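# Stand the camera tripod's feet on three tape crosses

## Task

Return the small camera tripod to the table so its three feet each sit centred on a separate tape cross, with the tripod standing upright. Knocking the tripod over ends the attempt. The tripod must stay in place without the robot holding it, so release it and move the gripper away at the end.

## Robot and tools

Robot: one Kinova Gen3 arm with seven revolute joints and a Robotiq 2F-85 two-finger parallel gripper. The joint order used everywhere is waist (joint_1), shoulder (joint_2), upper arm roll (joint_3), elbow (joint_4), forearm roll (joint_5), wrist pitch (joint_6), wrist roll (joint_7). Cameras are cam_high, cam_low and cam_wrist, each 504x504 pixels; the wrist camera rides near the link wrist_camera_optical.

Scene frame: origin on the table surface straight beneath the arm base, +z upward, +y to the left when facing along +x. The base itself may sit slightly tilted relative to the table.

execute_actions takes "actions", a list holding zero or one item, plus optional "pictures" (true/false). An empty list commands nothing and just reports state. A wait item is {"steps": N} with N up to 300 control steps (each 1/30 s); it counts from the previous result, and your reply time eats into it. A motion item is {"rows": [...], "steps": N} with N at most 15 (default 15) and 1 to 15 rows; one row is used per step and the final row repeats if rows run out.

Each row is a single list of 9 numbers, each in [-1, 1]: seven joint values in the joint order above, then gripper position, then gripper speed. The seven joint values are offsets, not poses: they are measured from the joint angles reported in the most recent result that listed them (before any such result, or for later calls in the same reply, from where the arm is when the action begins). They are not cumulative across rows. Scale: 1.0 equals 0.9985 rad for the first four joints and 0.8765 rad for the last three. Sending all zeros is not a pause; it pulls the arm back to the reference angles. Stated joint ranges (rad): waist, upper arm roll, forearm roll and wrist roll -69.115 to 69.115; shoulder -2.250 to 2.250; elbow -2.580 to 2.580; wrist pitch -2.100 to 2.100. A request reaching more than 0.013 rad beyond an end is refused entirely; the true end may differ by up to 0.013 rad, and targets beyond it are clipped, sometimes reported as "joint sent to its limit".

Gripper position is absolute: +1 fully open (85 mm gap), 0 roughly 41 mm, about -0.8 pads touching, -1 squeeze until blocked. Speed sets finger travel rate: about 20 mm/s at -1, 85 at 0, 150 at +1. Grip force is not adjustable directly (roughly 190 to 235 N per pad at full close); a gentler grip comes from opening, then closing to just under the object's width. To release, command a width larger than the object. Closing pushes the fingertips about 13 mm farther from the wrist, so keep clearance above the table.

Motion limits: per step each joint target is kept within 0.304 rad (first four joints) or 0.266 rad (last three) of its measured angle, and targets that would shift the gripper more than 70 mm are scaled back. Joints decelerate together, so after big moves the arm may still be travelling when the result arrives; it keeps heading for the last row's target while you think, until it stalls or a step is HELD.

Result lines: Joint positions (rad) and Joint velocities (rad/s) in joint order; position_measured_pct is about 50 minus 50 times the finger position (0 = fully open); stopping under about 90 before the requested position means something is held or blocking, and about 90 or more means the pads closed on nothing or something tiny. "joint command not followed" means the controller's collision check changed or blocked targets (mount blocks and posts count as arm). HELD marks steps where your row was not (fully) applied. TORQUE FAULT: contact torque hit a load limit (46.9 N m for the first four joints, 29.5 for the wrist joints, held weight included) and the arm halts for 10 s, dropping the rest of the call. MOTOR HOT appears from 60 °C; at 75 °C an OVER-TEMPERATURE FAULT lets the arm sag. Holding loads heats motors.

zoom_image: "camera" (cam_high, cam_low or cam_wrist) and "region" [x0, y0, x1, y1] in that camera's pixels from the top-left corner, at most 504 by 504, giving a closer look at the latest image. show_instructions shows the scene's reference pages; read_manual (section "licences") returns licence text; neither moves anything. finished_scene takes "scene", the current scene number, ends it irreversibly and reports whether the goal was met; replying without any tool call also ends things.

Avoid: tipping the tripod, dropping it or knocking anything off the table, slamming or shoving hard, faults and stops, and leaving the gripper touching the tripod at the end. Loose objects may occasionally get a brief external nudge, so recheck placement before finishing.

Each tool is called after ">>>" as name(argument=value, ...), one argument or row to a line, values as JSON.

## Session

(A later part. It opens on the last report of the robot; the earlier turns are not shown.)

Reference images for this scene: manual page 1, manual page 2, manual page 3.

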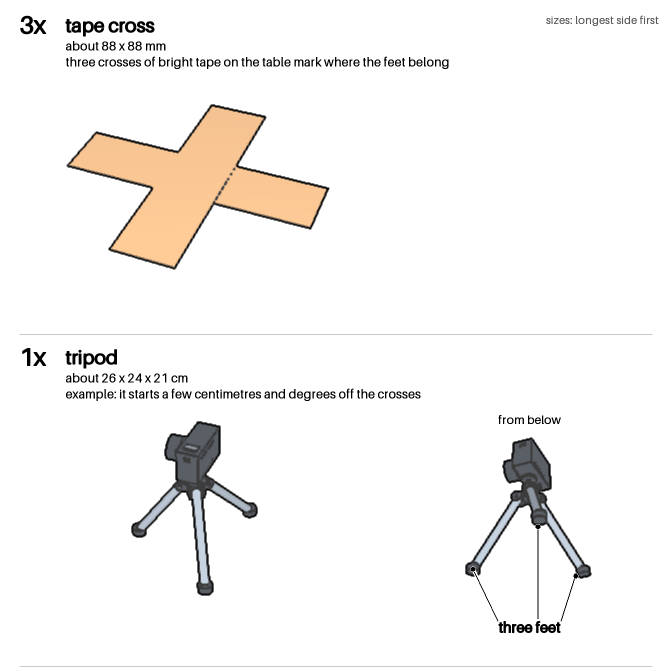

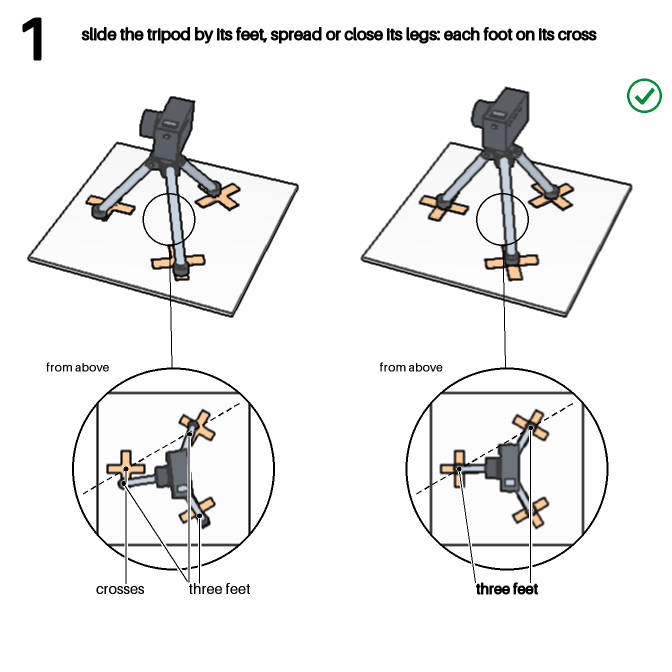

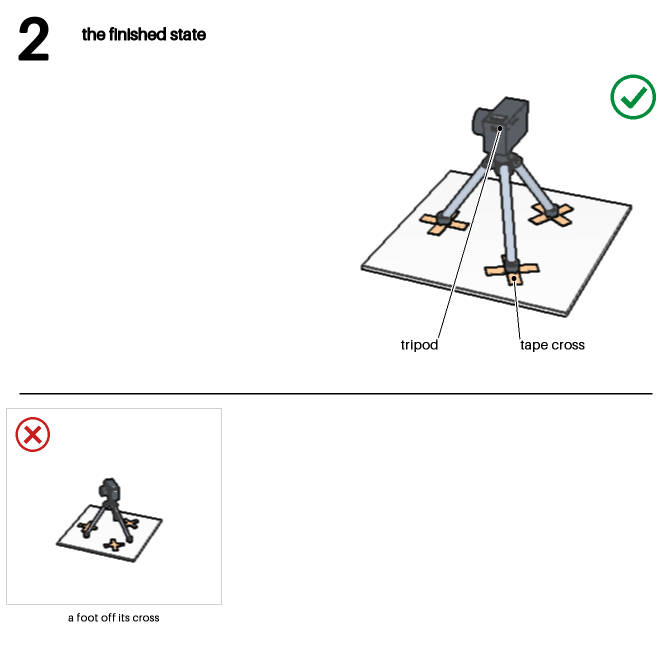

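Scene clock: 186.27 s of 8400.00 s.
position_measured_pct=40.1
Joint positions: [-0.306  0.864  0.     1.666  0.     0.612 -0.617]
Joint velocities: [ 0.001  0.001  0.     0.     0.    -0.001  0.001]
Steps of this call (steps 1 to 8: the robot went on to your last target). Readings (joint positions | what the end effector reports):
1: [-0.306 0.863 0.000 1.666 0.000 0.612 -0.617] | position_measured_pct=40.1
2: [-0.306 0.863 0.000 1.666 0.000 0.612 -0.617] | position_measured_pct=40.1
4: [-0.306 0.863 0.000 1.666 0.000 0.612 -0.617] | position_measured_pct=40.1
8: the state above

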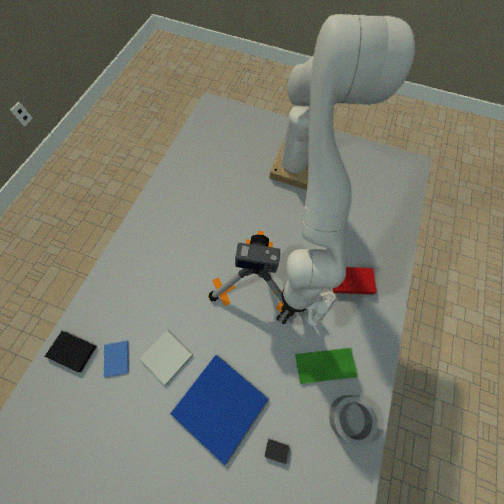

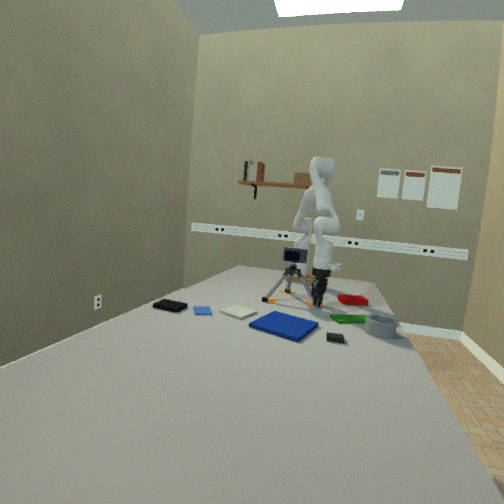

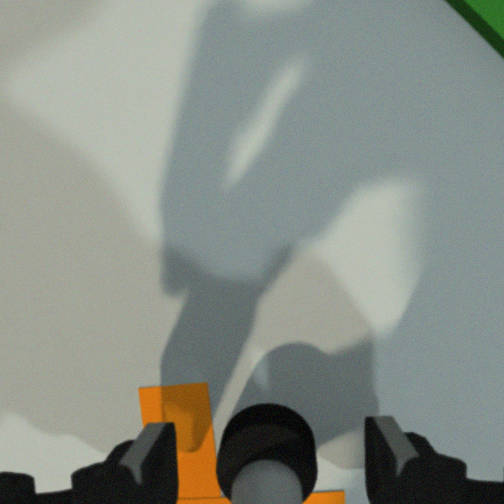

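>>> execute_actions(
  actions=[
    {"rows": [[0,0,0,0,0,0,0,-0.45,-0.3]], "steps": 15},
  ],
  pictures=false,
)

>>> execute_actions(
  actions=[
    {"rows": [[0.0013,-0.0029,0,0.0083,0,-0.0061,0.0064,-0.45,-0.3],[0.0025,-0.0059,0,0.0165,0,-0.0122,0.0127,-0.45,-0.3],[0.0038,-0.0088,0,0.0248,0,-0.0183,0.0191,-0.45,-0.3],[0.0051,-0.0117,0,0.033,0,-0.0244,0.0254,-0.45,-0.3],[0.0064,-0.0146,0,0.0413,0,-0.0305,0.0318,-0.45,-0.3],[0.0076,-0.0176,0,0.0495,0,-0.0366,0.0381,-0.45,-0.3],[0.0089,-0.0205,0,0.0578,0,-0.0427,0.0445,-0.45,-0.3],[0.0102,-0.0234,0,0.066,0,-0.0488,0.0509,-0.45,-0.3],[0.0114,-0.0263,0,0.0743,0,-0.0549,0.0572,-0.45,-0.3],[0.0127,-0.0293,0,0.0825,0,-0.061,0.0636,-0.45,-0.3],[0.014,-0.0322,0,0.0908,0,-0.0671,0.0699,-0.45,-0.3],[0.0153,-0.0351,0,0.099,0,-0.0732,0.0763,-0.45,-0.3],[0.0165,-0.038,0,0.1073,0,-0.0793,0.0826,-0.45,-0.3],[0.0178,-0.041,0,0.1156,0,-0.0854,0.089,-0.45,-0.3]], "steps": 15},
  ],
  pictures=false,
)

>>> execute_actions(
  actions=[
    {"steps": 10},
  ],
)

Scene clock: 202.87 s of 8400.00 s.
position_measured_pct=67.1
Joint positions: [-0.306  0.863 -0.     1.666 -0.     0.613 -0.617]
Joint velocities: [-0.001 -0.006  0.001  0.001  0.     0.    -0.001]
Steps of this call (steps 1 to 15: the robot went on to your last target; steps 16 to 90: nothing new was sent; then 13.10 s passed at rest; steps 91 to 105: all 15 steps of this action). Readings (joint positions | what the end effector reports):
91: [-0.306 0.864 0.000 1.666 0.000 0.612 -0.617] | position_measured_pct=40.1
92: [-0.306 0.864 0.000 1.666 0.000 0.612 -0.617] | position_measured_pct=40.5
94: [-0.306 0.864 0.000 1.666 0.000 0.612 -0.617] | position_measured_pct=43.3
98: [-0.306 0.864 0.000 1.666 0.000 0.612 -0.617] | position_measured_pct=52.0
105: the state above

Scene clock: 203.37 s of 8400.00 s.
position_measured_pct=68.7
Joint positions: [-0.291  0.825 -0.001  1.771 -0.     0.543 -0.545]
Joint velocities: [ 0.028 -0.071  0.002  0.21   0.003 -0.132  0.149]
Steps of this call (steps 1 to 15: all 15 steps of this action). Readings (joint positions | what the end effector reports):
1: [-0.306 0.862 -0.000 1.667 -0.000 0.613 -0.617] | position_measured_pct=68.3
2: [-0.306 0.860 -0.000 1.671 -0.000 0.610 -0.615] | position_measured_pct=68.7
4: [-0.304 0.856 -0.001 1.683 -0.001 0.601 -0.606] | position_measured_pct=68.7
8: [-0.299 0.845 -0.001 1.714 -0.000 0.580 -0.584] | position_measured_pct=68.7
15: the state above

Scene clock: 203.70 s of 8400.00 s.
position_measured_pct=68.7
Joint positions: [-0.289  0.822 -0.001  1.78   0.     0.537 -0.539]
Joint velocities: [ 0.    -0.002 -0.     0.001 -0.     0.    -0.   ]
Steps of this call (steps 1 to 10: the robot went on to your last target). Readings (joint positions | what the end effector reports):
1: [-0.290 0.823 -0.001 1.776 0.000 0.540 -0.541] | position_measured_pct=68.7
2: [-0.290 0.823 -0.000 1.778 0.000 0.538 -0.540] | position_measured_pct=68.7
4: [-0.290 0.823 -0.001 1.780 0.000 0.537 -0.539] | position_measured_pct=68.7
8: [-0.290 0.822 -0.001 1.780 0.000 0.537 -0.539] | position_measured_pct=68.7
10: the state above

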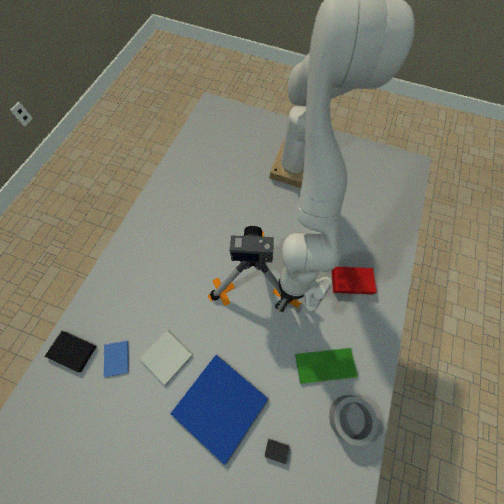

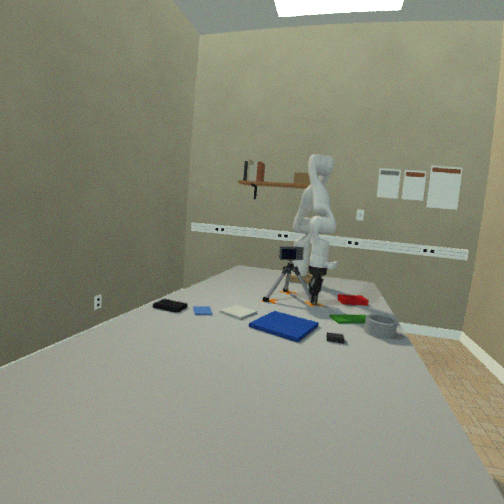

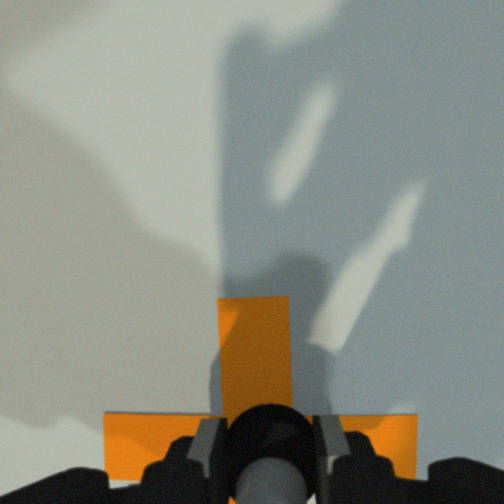

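>>> execute_actions(
  actions=[
    {"rows": [[0,0,0,0,0,0,0,0.2,-0.3]], "steps": 13},
  ],
  pictures=false,
)

Scene clock: 212.70 s of 8400.00 s.
position_measured_pct=45.2
Joint positions: [-0.289  0.822 -0.001  1.78   0.     0.537 -0.539]
Joint velocities: [ 0.001 -0.    -0.001 -0.001 -0.     0.001 -0.001]
Steps of this call (steps 1 to 15: the robot went on to your last target; steps 16 to 90: nothing new was sent; then 5.57 s passed at rest; steps 91 to 103: all 13 steps of this action). Readings (joint positions | what the end effector reports):
91: [-0.290 0.821 -0.001 1.780 0.000 0.537 -0.539] | position_measured_pct=68.7
92: [-0.290 0.821 -0.001 1.779 0.000 0.537 -0.539] | position_measured_pct=68.7
94: [-0.290 0.822 -0.001 1.779 0.000 0.537 -0.539] | position_measured_pct=65.5
98: [-0.290 0.822 -0.001 1.780 0.000 0.537 -0.539] | position_measured_pct=56.7
103: the state above

>>> execute_actions(
  actions=[
    {"rows": [[-0.0451,-0.1394,0,-0.0879,0,0.2619,-0.051,0.2,0]], "steps": 15},
  ],
)

>>> zoom_image(
  camera="cam_high",
  region=[180, 200, 340, 340],
)

Scene clock: 219.27 s of 8400.00 s.
position_measured_pct=40.1
Joint positions: [-0.334  0.684 -0.001  1.692  0.     0.767 -0.584]
Joint velocities: [-0.006 -0.015 -0.    -0.001 -0.    -0.     0.   ]
Steps of this call (steps 1 to 15: the robot went on to your last target; steps 16 to 90: nothing new was sent; then 3.07 s passed at rest; steps 91 to 105: all 15 steps of this action). Readings (joint positions | what the end effector reports):
91: [-0.290 0.821 -0.001 1.780 0.000 0.538 -0.539] | position_measured_pct=40.1
92: [-0.292 0.815 -0.000 1.777 0.000 0.546 -0.540] | position_measured_pct=40.1
94: [-0.301 0.788 0.000 1.762 0.000 0.587 -0.548] | position_measured_pct=40.1
98: [-0.327 0.705 -0.001 1.706 -0.000 0.727 -0.576] | position_measured_pct=40.1
105: the state above

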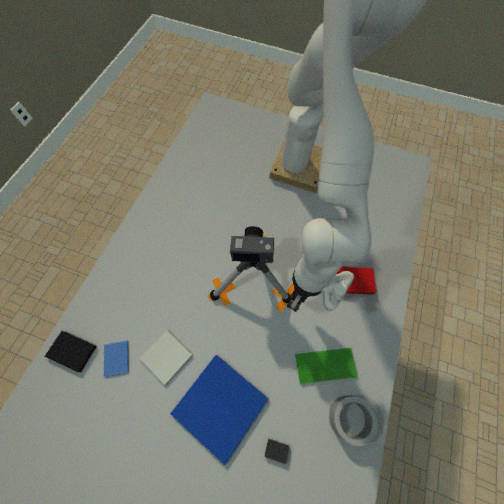

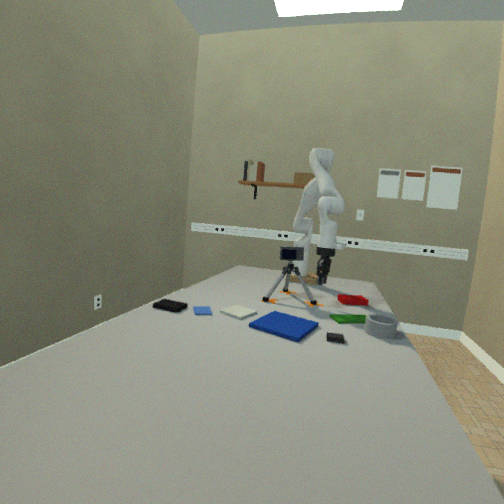

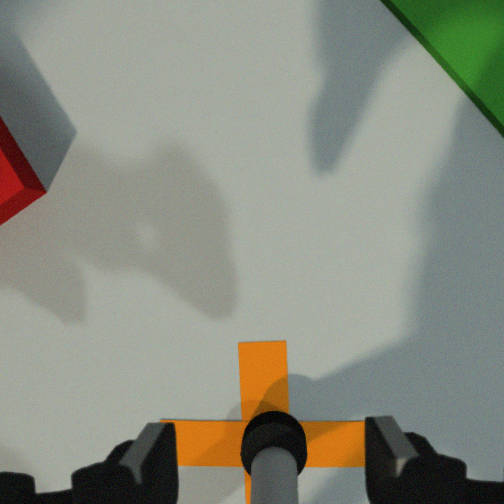

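Region (180, 200, 340, 340) of cam_high's 504x504 image, scaled by 3.150, with more detail than that image has; it fills the top 441 rows of this view, and the rest is white.

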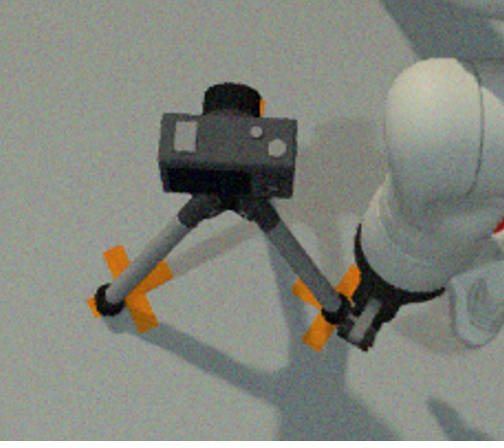

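>>> execute_actions(
  actions=[
    {"rows": [[0.2406,0.1864,0,-0.4158,0,0.2597,-0.95,0.2,0]], "steps": 15},
  ],
  pictures=false,
)

>>> execute_actions(
  actions=[
    {"steps": 8},
  ],
  pictures=false,
)

Scene clock: 236.60 s of 8400.00 s.
position_measured_pct=40.1
Joint positions: [-0.13   0.842  0.     1.346  0.     0.962 -0.973]
Joint velocities: [ 0.233  0.171  0.002 -0.479 -0.     0.23  -1.216]
Steps of this call (steps 1 to 15: the robot went on to your last target; steps 16 to 90: nothing new was sent; then 13.83 s passed at rest; steps 91 to 105: all 15 steps of this action). Readings (joint positions | what the end effector reports):
91: [-0.334 0.683 -0.001 1.692 -0.000 0.767 -0.584] | position_measured_pct=40.1
92: [-0.329 0.687 -0.002 1.687 -0.000 0.771 -0.588] | position_measured_pct=40.1
94: [-0.306 0.705 -0.003 1.660 -0.001 0.790 -0.610] | position_measured_pct=40.1
98: [-0.227 0.769 -0.001 1.546 0.000 0.866 -0.710] | position_measured_pct=40.1
105: the state above

Scene clock: 236.87 s of 8400.00 s.
position_measured_pct=40.1
Joint positions: [-0.099  0.865 -0.     1.286  0.     0.99  -1.298]
Joint velocities: [ 0.054  0.047 -0.002 -0.101 -0.001  0.047 -1.217]
Steps of this call (steps 1 to 8: the robot went on to your last target). Readings (joint positions | what the end effector reports):
1: [-0.123 0.847 0.000 1.332 0.000 0.969 -1.014] | position_measured_pct=40.1
2: [-0.117 0.851 0.000 1.320 0.000 0.974 -1.055] | position_measured_pct=40.1
4: [-0.109 0.858 -0.000 1.304 0.000 0.982 -1.136] | position_measured_pct=40.1
8: the state above

>>> execute_actions(
  actions=[
    {"rows": [[0.2155,-0.1047,0,0.2345,0,-0.1472,-0.9545,0.2,0]], "steps": 15},
  ],
  pictures=false,
)

>>> execute_actions(
  actions=[
    {"steps": 14},
  ],
)

Scene clock: 240.23 s of 8400.00 s.
position_measured_pct=40.1
Joint positions: [ 0.095  0.773  0.     1.498  0.     0.874 -1.864]
Joint velocities: [ 0.14  -0.075 -0.005  0.163 -0.001 -0.088 -1.216]
Steps of this call (steps 1 to 30: the robot went on to your last target; steps 31 to 86: nothing new was sent; steps 87 to 101: all 15 steps of this action). Readings (joint positions | what the end effector reports):
87: [-0.093 0.870 -0.001 1.278 -0.000 0.994 -1.417] | position_measured_pct=40.1
88: [-0.088 0.867 -0.002 1.283 -0.001 0.991 -1.421] | position_measured_pct=40.1
90: [-0.064 0.854 -0.004 1.309 -0.001 0.977 -1.449] | position_measured_pct=40.1
94: [0.022 0.809 -0.000 1.408 0.000 0.923 -1.579] | position_measured_pct=40.1
101: the state above

Scene clock: 240.70 s of 8400.00 s.
position_measured_pct=40.1
Joint positions: [ 0.116  0.761 -0.     1.521  0.     0.861 -2.135]
Joint velocities: [ 0.003 -0.001 -0.    -0.     0.    -0.     0.   ]
Steps of this call (steps 1 to 14: the robot went on to your last target). Readings (joint positions | what the end effector reports):
1: [0.099 0.770 0.000 1.503 0.000 0.871 -1.904] | position_measured_pct=40.1
2: [0.102 0.769 -0.000 1.506 0.000 0.869 -1.945] | position_measured_pct=40.1
4: [0.108 0.765 -0.000 1.513 0.000 0.865 -2.026] | position_measured_pct=40.1
8: [0.115 0.762 -0.000 1.520 0.000 0.861 -2.132] | position_measured_pct=40.1
14: the state above

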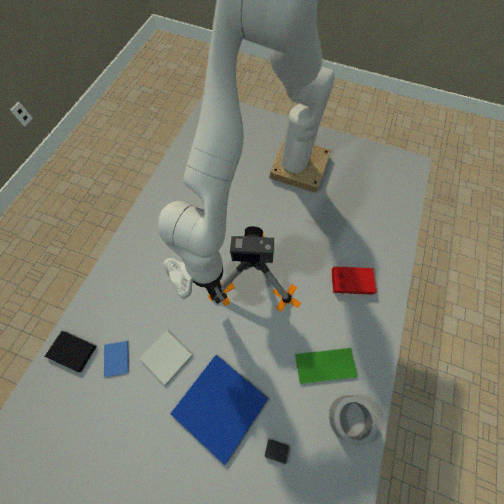

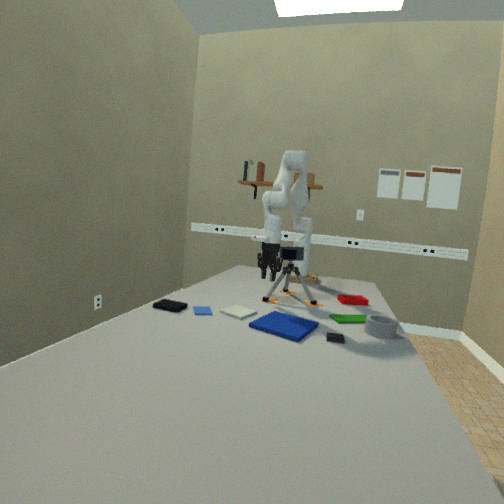

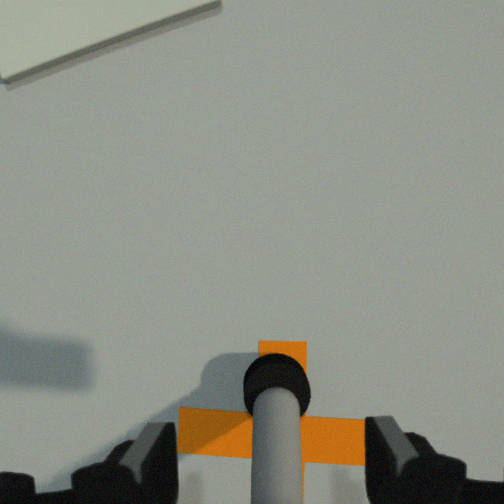

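>>> execute_actions(
  actions=[
    {"rows": [[0.001,0.1431,0,0.036,0,-0.2056,0.001,0.2,0]], "steps": 15},
  ],
  pictures=false,
)

>>> execute_actions(
  actions=[
    {"steps": 8},
  ],
)

Scene clock: 255.10 s of 8400.00 s.
position_measured_pct=40.1
Joint positions: [ 0.117  0.902 -0.     1.557  0.     0.681 -2.134]
Joint velocities: [ 0.001  0.016  0.001 -0.001 -0.     0.001  0.001]
Steps of this call (steps 1 to 30: the robot went on to your last target; steps 31 to 90: nothing new was sent; then 10.90 s passed at rest; steps 91 to 105: all 15 steps of this action). Readings (joint positions | what the end effector reports):
91: [0.116 0.762 -0.000 1.521 0.000 0.860 -2.135] | position_measured_pct=40.1
92: [0.116 0.767 -0.000 1.521 0.000 0.855 -2.135] | position_measured_pct=40.1
94: [0.116 0.795 -0.000 1.527 0.000 0.823 -2.135] | position_measured_pct=40.1
98: [0.117 0.881 -0.001 1.551 0.000 0.712 -2.134] | position_measured_pct=40.1
105: the state above

Scene clock: 255.37 s of 8400.00 s.
position_measured_pct=40.1
Joint positions: [ 0.117  0.904 -0.     1.557  0.     0.681 -2.134]
Joint velocities: [-0.     0.001  0.001 -0.001 -0.     0.001 -0.001]
Steps of this call (steps 1 to 8: the robot went on to your last target). Readings (joint positions | what the end effector reports):
1: [0.117 0.903 -0.000 1.557 0.000 0.681 -2.134] | position_measured_pct=40.1
2: [0.117 0.903 -0.000 1.557 0.000 0.681 -2.134] | position_measured_pct=40.1
4: [0.117 0.904 -0.000 1.557 0.000 0.681 -2.134] | position_measured_pct=40.1
8: the state above

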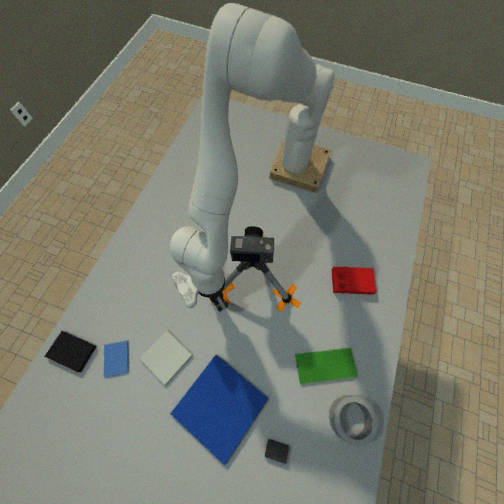

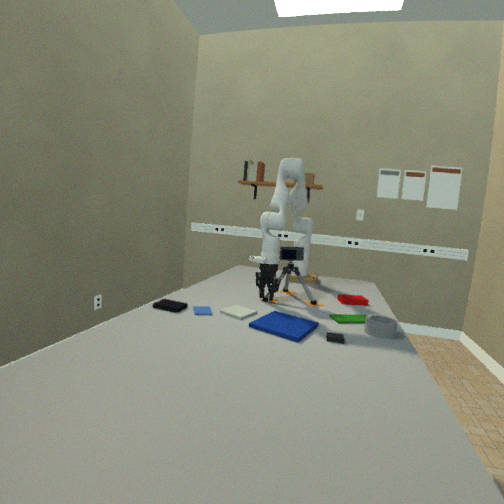

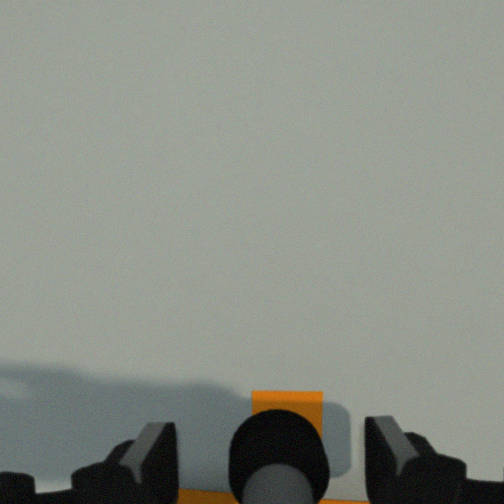

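>>> execute_actions(
  actions=[
    {"rows": [[0.0015,-0.0037,0,0.01,0,-0.0072,0,-0.45,-0.3]], "steps": 15},
  ],
  pictures=false,
)

>>> execute_actions(
  actions=[
    {"rows": [[0,0,0,0,0,0,0,-0.45,-0.3],[-0.0018,-0.0025,0,0.0067,0,-0.0048,-0.0066,-0.45,-0.3],[-0.0036,-0.005,0,0.0134,0,-0.0097,-0.0133,-0.45,-0.3],[-0.0054,-0.0075,0,0.0201,0,-0.0145,-0.0199,-0.45,-0.3],[-0.0071,-0.0099,0,0.0268,0,-0.0193,-0.0265,-0.45,-0.3],[-0.0089,-0.0124,0,0.0335,0,-0.0242,-0.0331,-0.45,-0.3],[-0.0107,-0.0149,0,0.0402,0,-0.029,-0.0398,-0.45,-0.3],[-0.0125,-0.0174,0,0.0468,0,-0.0338,-0.0464,-0.45,-0.3],[-0.0143,-0.0199,0,0.0535,0,-0.0387,-0.053,-0.45,-0.3],[-0.0161,-0.0224,0,0.0602,0,-0.0435,-0.0596,-0.45,-0.3],[-0.0178,-0.0248,0,0.0669,0,-0.0483,-0.0663,-0.45,-0.3],[-0.0196,-0.0273,0,0.0736,0,-0.0532,-0.0729,-0.45,-0.3],[-0.0214,-0.0298,0,0.0803,0,-0.058,-0.0795,-0.45,-0.3]], "steps": 15},
  ],
  pictures=false,
)

>>> execute_actions(
  actions=[
    {"steps": 8},
  ],
)

Scene clock: 275.93 s of 8400.00 s.
position_measured_pct=67.5
Joint positions: [ 0.118  0.9   -0.001  1.566 -0.     0.675 -2.134]
Joint velocities: [ 0.    -0.005  0.     0.001  0.     0.006  0.   ]
Steps of this call (steps 1 to 15: the robot went on to your last target; steps 16 to 90: nothing new was sent; then 17.07 s passed at rest; steps 91 to 105: all 15 steps of this action). Readings (joint positions | what the end effector reports):
91: [0.117 0.904 -0.001 1.557 0.000 0.680 -2.134] | position_measured_pct=40.1
92: [0.118 0.902 -0.001 1.561 -0.000 0.678 -2.134] | position_measured_pct=40.5
94: [0.118 0.900 -0.000 1.566 0.000 0.675 -2.134] | position_measured_pct=43.3
98: [0.118 0.900 -0.000 1.566 0.000 0.675 -2.134] | position_measured_pct=52.0
105: the state above

Scene clock: 276.43 s of 8400.00 s.
position_measured_pct=68.7
Joint positions: [ 0.099  0.871  0.001  1.644  0.001  0.626 -2.201]
Joint velocities: [-0.011 -0.015 -0.006  0.076 -0.002 -0.045 -0.074]
Steps of this call (steps 1 to 15: all 15 steps of this action). Readings (joint positions | what the end effector reports):
1: [0.118 0.899 -0.001 1.566 -0.000 0.675 -2.134] | position_measured_pct=68.3
2: [0.118 0.899 -0.001 1.567 0.000 0.674 -2.135] | position_measured_pct=68.7
4: [0.116 0.896 0.000 1.575 0.001 0.668 -2.142] | position_measured_pct=68.7
8: [0.110 0.887 0.001 1.600 0.001 0.653 -2.163] | position_measured_pct=68.7
15: the state above

Scene clock: 276.70 s of 8400.00 s.
position_measured_pct=68.7
Joint positions: [ 0.099  0.87   0.001  1.646  0.001  0.624 -2.203]
Joint velocities: [-0.001 -0.001  0.     0.001  0.     0.002 -0.   ]
Steps of this call (steps 1 to 8: the robot went on to your last target). Readings (joint positions | what the end effector reports):
1: [0.099 0.871 0.001 1.645 0.001 0.625 -2.203] | position_measured_pct=68.7
2: [0.099 0.871 0.001 1.646 0.001 0.624 -2.203] | position_measured_pct=68.7
4: [0.099 0.870 0.001 1.646 0.001 0.624 -2.203] | position_measured_pct=68.7
8: the state above

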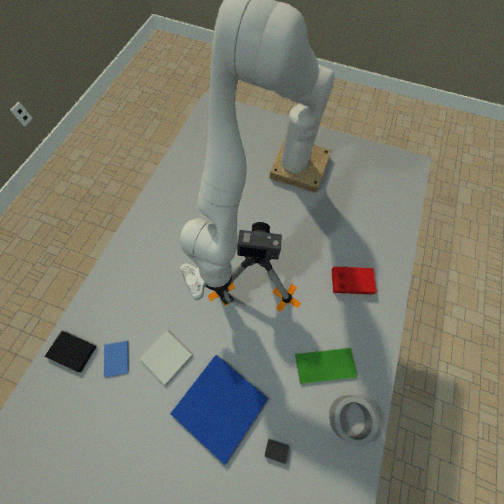

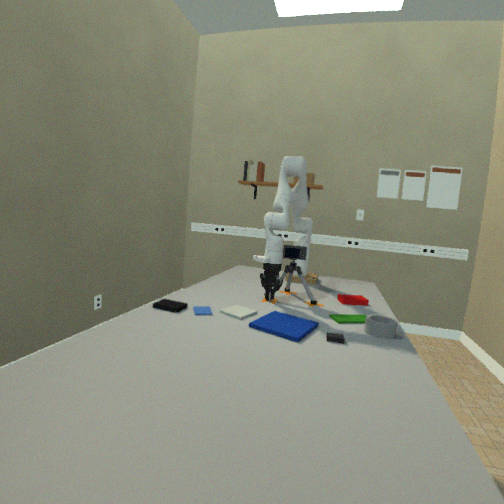

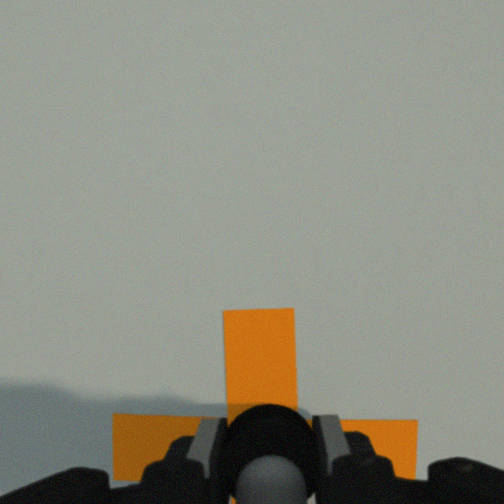

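>>> execute_actions(
  actions=[
    {"rows": [[-0.0017,-0.0012,0,0.0035,0,-0.0023,0,-0.45,-0.3],[-0.0035,-0.0024,0,0.007,0,-0.0046,0,-0.45,-0.3],[-0.005,-0.0036,0,0.0105,0,-0.007,0,-0.45,-0.3],[-0.005,-0.0036,0,0.0105,0,-0.007,0,-0.45,-0.3],[-0.005,-0.0036,0,0.0105,0,-0.007,0,-0.45,-0.3],[-0.005,-0.0036,0,0.0105,0,-0.007,0,-0.45,-0.3],[-0.005,-0.0036,0,0.0105,0,-0.007,0,-0.45,-0.3],[-0.004,-0.0036,0,0.01,0,-0.007,0,0.2,-0.3]], "steps": 15},
  ],
  pictures=false,
)

>>> execute_actions(
  actions=[
    {"steps": 6},
  ],
)

Scene clock: 282.23 s of 8400.00 s.
position_measured_pct=56.7
Joint positions: [ 0.095  0.867  0.001  1.656  0.001  0.618 -2.203]
Joint velocities: [-0.003 -0.001 -0.002  0.     0.    -0.001 -0.001]
Steps of this call (steps 1 to 15: the robot went on to your last target; steps 16 to 90: nothing new was sent; then 2.03 s passed at rest; steps 91 to 105: all 15 steps of this action). Readings (joint positions | what the end effector reports):
91: [0.099 0.870 0.001 1.647 0.002 0.623 -2.203] | position_measured_pct=68.7
92: [0.098 0.869 0.002 1.649 0.002 0.622 -2.203] | position_measured_pct=68.7
94: [0.096 0.867 0.003 1.654 0.002 0.618 -2.203] | position_measured_pct=68.7
98: [0.096 0.866 0.002 1.656 0.002 0.617 -2.203] | position_measured_pct=68.7
105: the state above

Scene clock: 282.43 s of 8400.00 s.
position_measured_pct=43.3
Joint positions: [ 0.095  0.867  0.001  1.656  0.001  0.618 -2.203]
Joint velocities: [-0.001  0.     0.    -0.     0.    -0.001  0.   ]
Steps of this call (steps 1 to 6: the robot went on to your last target). Readings (joint positions | what the end effector reports):
1: [0.095 0.867 0.001 1.656 0.001 0.618 -2.203] | position_measured_pct=54.4
2: [0.095 0.867 0.001 1.656 0.001 0.618 -2.203] | position_measured_pct=52.0
4: [0.095 0.867 0.001 1.656 0.001 0.618 -2.203] | position_measured_pct=47.6
6: the state above

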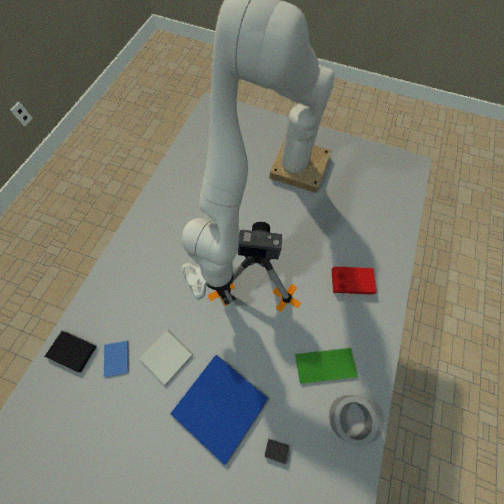

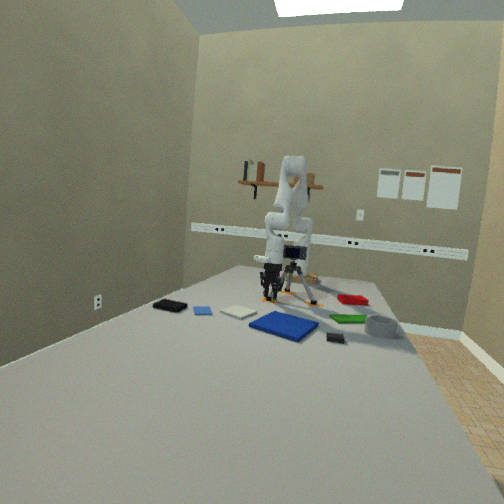

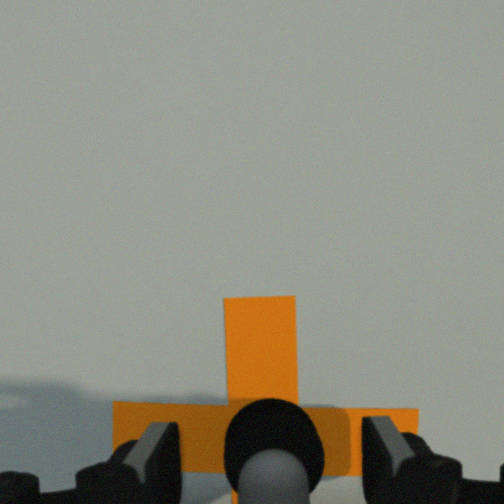

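>>> execute_actions(
  actions=[
    {"rows": [[0.0398,-0.1163,0,-0.1148,0,0.2639,0,0.2,0]], "steps": 12},
  ],
  pictures=false,
)

>>> execute_actions(
  actions=[
    {"rows": [[0.2656,-0.1506,0,0.3342,0,-0.2091,-1.0,0.2,0]], "steps": 15},
  ],
  pictures=false,
)

Scene clock: 309.87 s of 8400.00 s.
position_measured_pct=40.1
Joint positions: [ 0.133  0.753  0.002  1.542  0.001  0.848 -2.203]
Joint velocities: [ 0.007 -0.015 -0.011  0.003 -0.004  0.015  0.   ]
Steps of this call (steps 1 to 15: the robot went on to your last target; steps 16 to 90: nothing new was sent; then 24.03 s passed at rest; steps 91 to 102: all 12 steps of this action). Readings (joint positions | what the end effector reports):
91: [0.095 0.866 0.001 1.656 0.001 0.619 -2.203] | position_measured_pct=40.1
92: [0.097 0.861 0.001 1.652 0.001 0.628 -2.203] | position_measured_pct=40.1
94: [0.106 0.835 -0.000 1.628 0.001 0.676 -2.203] | position_measured_pct=40.1
98: [0.130 0.765 0.002 1.556 0.002 0.818 -2.203] | position_measured_pct=40.1
102: the state above

Scene clock: 310.37 s of 8400.00 s.
position_measured_pct=40.1
Joint positions: [ 0.362  0.623  0.003  1.831  0.002  0.689 -2.605]
Joint velocities: [ 0.232 -0.131 -0.005  0.317 -0.002 -0.164 -1.216]
Steps of this call (steps 1 to 15: all 15 steps of this action). Readings (joint positions | what the end effector reports):
1: [0.135 0.752 0.001 1.542 0.001 0.848 -2.204] | position_measured_pct=40.1
2: [0.140 0.748 -0.000 1.547 0.001 0.844 -2.207] | position_measured_pct=40.1
4: [0.164 0.733 -0.002 1.573 0.000 0.827 -2.229] | position_measured_pct=40.1
8: [0.252 0.684 0.001 1.680 0.001 0.767 -2.329] | position_measured_pct=40.1
15: the state above

>>> execute_actions(
  actions=[
    {"rows": [[-0.062,-0.2179,-0.003,0.4828,-0.002,-0.3034,-1.0,0.2,0]], "steps": 15},
  ],
  pictures=false,
)

Scene clock: 314.13 s of 8400.00 s.
position_measured_pct=40.1
Joint positions: [ 0.31   0.425 -0.     2.259 -0.     0.445 -3.43 ]
Joint velocities: [-0.107 -0.213 -0.002  0.719 -0.002 -0.278 -0.697]
Steps of this call (steps 1 to 30: the robot went on to your last target; steps 31 to 90: nothing new was sent; then 0.27 s passed at rest; steps 91 to 105: all 15 steps of this action). Readings (joint positions | what the end effector reports):
91: [0.398 0.602 0.002 1.876 0.001 0.665 -3.080] | position_measured_pct=40.1
92: [0.396 0.598 0.002 1.881 0.002 0.661 -3.084] | position_measured_pct=40.1
94: [0.387 0.579 0.002 1.907 0.002 0.640 -3.106] | position_measured_pct=40.1
98: [0.350 0.505 0.001 2.025 0.001 0.551 -3.210] | position_measured_pct=40.1
105: the state above

>>> execute_actions(
  actions=[
    {"rows": [[-0.3105,-0.0196,0,0.0542,0,-0.025,-1.0,0.2,0]], "steps": 15},
  ],
  pictures=false,
)

Scene clock: 316.83 s of 8400.00 s.
position_measured_pct=40.1
Joint positions: [ 0.036  0.405 -0.001  2.313 -0.     0.423 -3.901]
Joint velocities: [-0.23  -0.001  0.003  0.002  0.001  0.002 -1.217]
Steps of this call (steps 1 to 30: the robot went on to your last target; steps 31 to 66: nothing new was sent; steps 67 to 81: all 15 steps of this action). Readings (joint positions | what the end effector reports):
67: [0.299 0.406 -0.000 2.313 -0.000 0.423 -3.482] | position_measured_pct=40.1
68: [0.292 0.406 0.000 2.313 0.000 0.423 -3.486] | position_measured_pct=40.1
70: [0.263 0.406 0.001 2.313 0.000 0.423 -3.508] | position_measured_pct=40.1
74: [0.149 0.406 -0.000 2.313 -0.000 0.423 -3.617] | position_measured_pct=40.1
81: the state above

>>> execute_actions(
  actions=[
    {"rows": [[-0.036,0,0.001,0,0,0,-0.6216,0.2,0]], "steps": 15},
  ],
)

Scene clock: 318.77 s of 8400.00 s.
position_measured_pct=40.1
Joint positions: [ 0.     0.405 -0.     2.313 -0.     0.423 -4.446]
Joint velocities: [ 0.    -0.     0.    -0.    -0.    -0.001  0.   ]
Steps of this call (steps 1 to 30: the robot went on to your last target; steps 31 to 43: nothing new was sent; steps 44 to 58: all 15 steps of this action). Readings (joint positions | what the end effector reports):
44: [-0.000 0.405 -0.000 2.313 -0.000 0.423 -4.308] | position_measured_pct=40.1
45: [-0.000 0.405 -0.000 2.313 -0.000 0.423 -4.316] | position_measured_pct=40.1
47: [-0.000 0.405 -0.000 2.313 -0.000 0.423 -4.364] | position_measured_pct=40.1
51: [-0.000 0.405 0.000 2.313 -0.000 0.423 -4.444] | position_measured_pct=40.1
58: the state above

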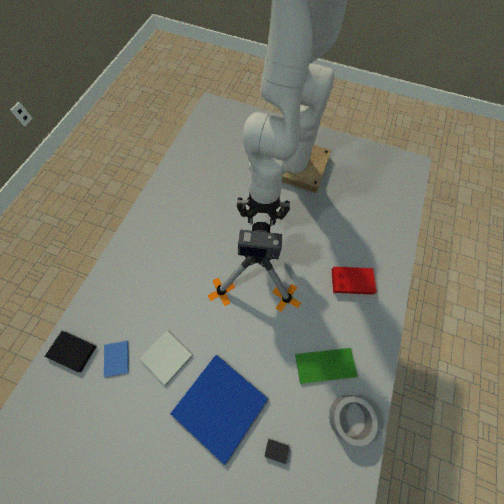

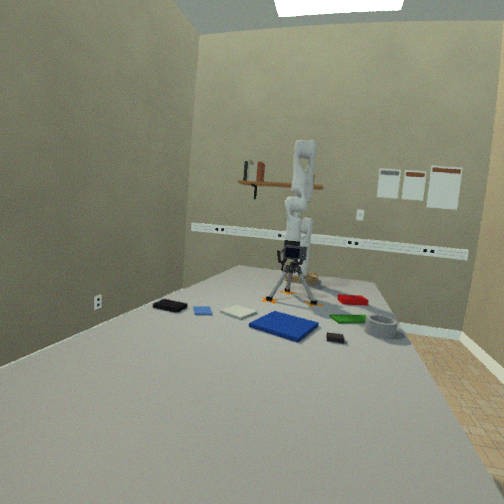

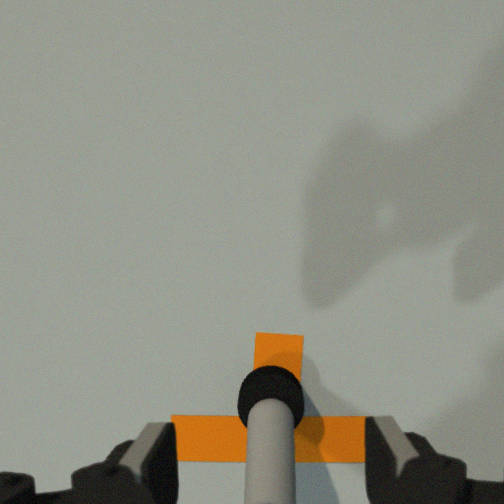

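>>> execute_actions(
  actions=[
    {"rows": [[-0.0009,0.2752,0,0.0322,0,-0.3496,0,0.2,0]], "steps": 15},
  ],
  pictures=false,
)

>>> execute_actions(
  actions=[
    {"steps": 10},
  ],
)

Scene clock: 325.60 s of 8400.00 s.
position_measured_pct=40.1
Joint positions: [-0.001  0.672 -0.     2.345 -0.     0.118 -4.446]
Joint velocities: [-0.     0.037  0.     0.002 -0.    -0.043  0.   ]
Steps of this call (steps 1 to 15: the robot went on to your last target; steps 16 to 90: nothing new was sent; then 3.33 s passed at rest; steps 91 to 105: all 15 steps of this action). Readings (joint positions | what the end effector reports):
91: [0.000 0.407 0.000 2.313 -0.000 0.422 -4.446] | position_measured_pct=40.1
92: [0.000 0.413 0.000 2.313 -0.000 0.418 -4.446] | position_measured_pct=40.1
94: [-0.000 0.442 0.000 2.316 -0.000 0.394 -4.446] | position_measured_pct=40.1
98: [-0.000 0.556 0.000 2.330 -0.000 0.275 -4.446] | position_measured_pct=40.1
105: the state above

Scene clock: 325.93 s of 8400.00 s.
position_measured_pct=40.1
Joint positions: [-0.001  0.68  -0.     2.345 -0.     0.116 -4.446]
Joint velocities: [-0.     0.004 -0.    -0.001 -0.     0.001  0.   ]
Steps of this call (steps 1 to 10: the robot went on to your last target). Readings (joint positions | what the end effector reports):
1: [-0.001 0.673 -0.000 2.345 -0.000 0.117 -4.446] | position_measured_pct=40.1
2: [-0.001 0.675 -0.000 2.345 -0.000 0.117 -4.446] | position_measured_pct=40.1
4: [-0.001 0.677 -0.000 2.345 -0.000 0.117 -4.446] | position_measured_pct=40.1
8: [-0.001 0.679 -0.000 2.345 -0.000 0.116 -4.446] | position_measured_pct=40.1
10: the state above

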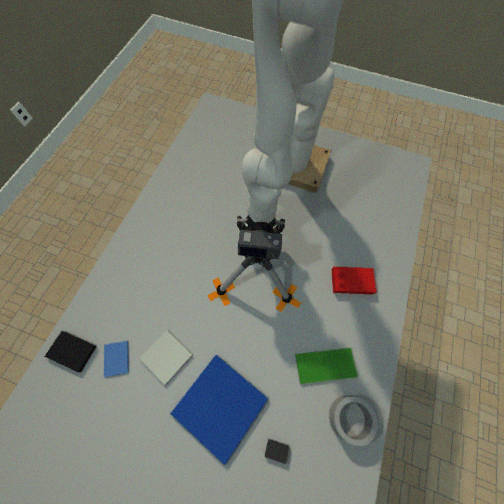

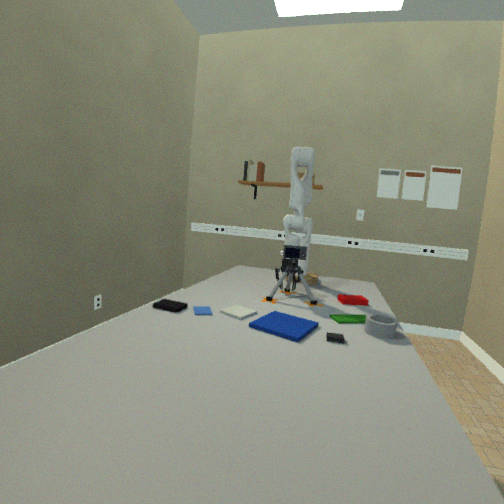

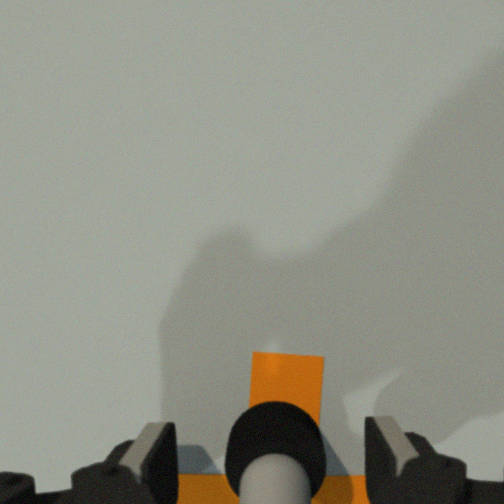

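>>> execute_actions(
  actions=[
    {"rows": [[-0.004,0,0,0,0,0,0,-0.45,-0.3]], "steps": 15},
  ],
  pictures=false,
)

>>> execute_actions(
  actions=[
    {"rows": [[0,0,0,0,0,0,0,-0.45,-0.3],[-0.0018,0.0007,0,-0.005,0,0.0045,-0.0023,-0.45,-0.3],[-0.0037,0.0013,0,-0.01,0,0.009,-0.0046,-0.45,-0.3],[-0.0055,0.002,0,-0.015,0,0.0136,-0.0069,-0.45,-0.3],[-0.0073,0.0027,0,-0.02,0,0.0181,-0.0091,-0.45,-0.3],[-0.0092,0.0033,0,-0.025,0,0.0226,-0.0114,-0.45,-0.3],[-0.011,0.004,0,-0.03,0,0.0271,-0.0137,-0.45,-0.3],[-0.0128,0.0047,0,-0.035,0,0.0316,-0.016,-0.45,-0.3],[-0.0147,0.0053,0,-0.04,0,0.0361,-0.0183,-0.45,-0.3],[-0.0165,0.006,0,-0.045,0,0.0407,-0.0206,-0.45,-0.3],[-0.0183,0.0067,0,-0.05,0,0.0452,-0.0228,-0.45,-0.3],[-0.0202,0.0073,0,-0.055,0,0.0497,-0.0251,-0.45,-0.3],[-0.022,0.008,0,-0.06,0,0.0542,-0.0274,-0.45,-0.3]], "steps": 15},
  ],
  pictures=false,
)

>>> execute_actions(
  actions=[
    {"steps": 8},
  ],
)

Scene clock: 339.50 s of 8400.00 s.
position_measured_pct=67.5
Joint positions: [-0.005  0.679 -0.     2.345 -0.     0.117 -4.446]
Joint velocities: [-0.    -0.01  -0.001  0.002 -0.     0.003  0.   ]
Steps of this call (steps 1 to 15: the robot went on to your last target; steps 16 to 90: nothing new was sent; then 10.07 s passed at rest; steps 91 to 105: all 15 steps of this action). Readings (joint positions | what the end effector reports):
91: [-0.002 0.680 0.000 2.345 -0.000 0.116 -4.446] | position_measured_pct=40.1
92: [-0.004 0.680 0.000 2.345 -0.000 0.116 -4.446] | position_measured_pct=40.5
94: [-0.004 0.680 -0.000 2.345 -0.000 0.116 -4.446] | position_measured_pct=43.3
98: [-0.005 0.680 -0.000 2.345 -0.000 0.116 -4.446] | position_measured_pct=52.0
105: the state above

Scene clock: 340.00 s of 8400.00 s.
position_measured_pct=68.7
Joint positions: [-0.022  0.686  0.004  2.301  0.001  0.175 -4.469]
Joint velocities: [-0.023  0.007 -0.045 -0.109 -0.012 -0.055 -0.023]
Steps of this call (steps 1 to 15: all 15 steps of this action). Readings (joint positions | what the end effector reports):
1: [-0.005 0.679 -0.000 2.345 -0.000 0.117 -4.446] | position_measured_pct=68.3
2: [-0.005 0.679 -0.000 2.345 -0.000 0.118 -4.446] | position_measured_pct=68.7
4: [-0.008 0.680 0.001 2.340 0.000 0.125 -4.448] | position_measured_pct=68.7
8: [-0.012 0.682 0.004 2.328 0.001 0.146 -4.456] | position_measured_pct=68.7
15: the state above

Scene clock: 340.27 s of 8400.00 s.
position_measured_pct=68.7
Joint positions: [-0.026  0.688  0.001  2.287 -0.     0.165 -4.47 ]
Joint velocities: [-0.002  0.003  0.002 -0.002  0.     0.001 -0.001]
Steps of this call (steps 1 to 8: the robot went on to your last target). Readings (joint positions | what the end effector reports):
1: [-0.023 0.687 0.003 2.298 0.000 0.172 -4.470] | position_measured_pct=68.7
2: [-0.023 0.687 0.002 2.294 0.000 0.169 -4.470] | position_measured_pct=68.7
4: [-0.025 0.687 0.001 2.289 -0.000 0.165 -4.470] | position_measured_pct=68.7
8: the state above

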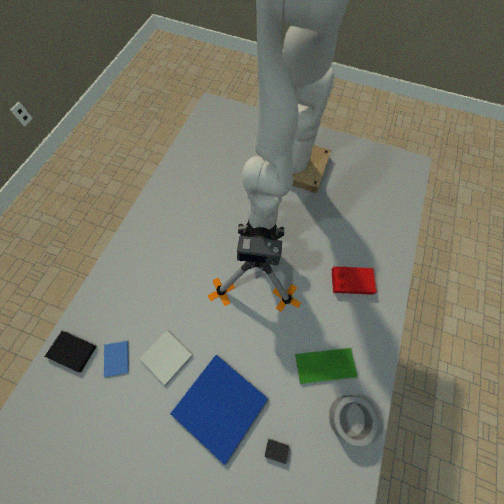

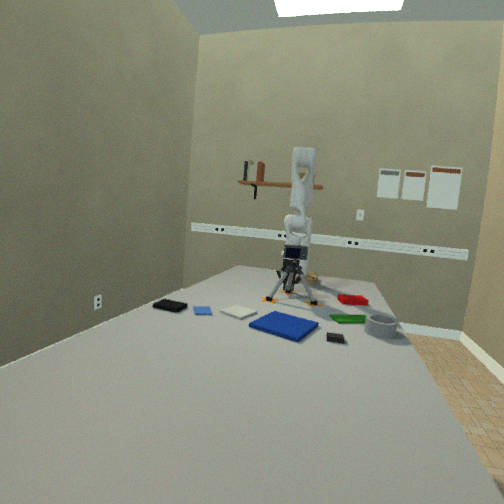

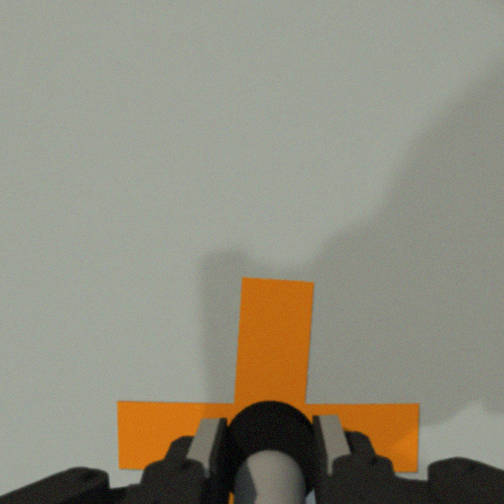

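>>> zoom_image(
  camera="cam_high",
  region=[190, 250, 320, 330],
)

Region (190, 250, 320, 330) of cam_high's 504x504 image, scaled by 3.877, with more detail than that image has; it fills the top 310 rows of this view, and the rest is white.

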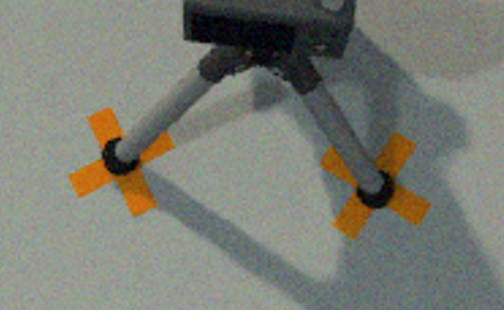

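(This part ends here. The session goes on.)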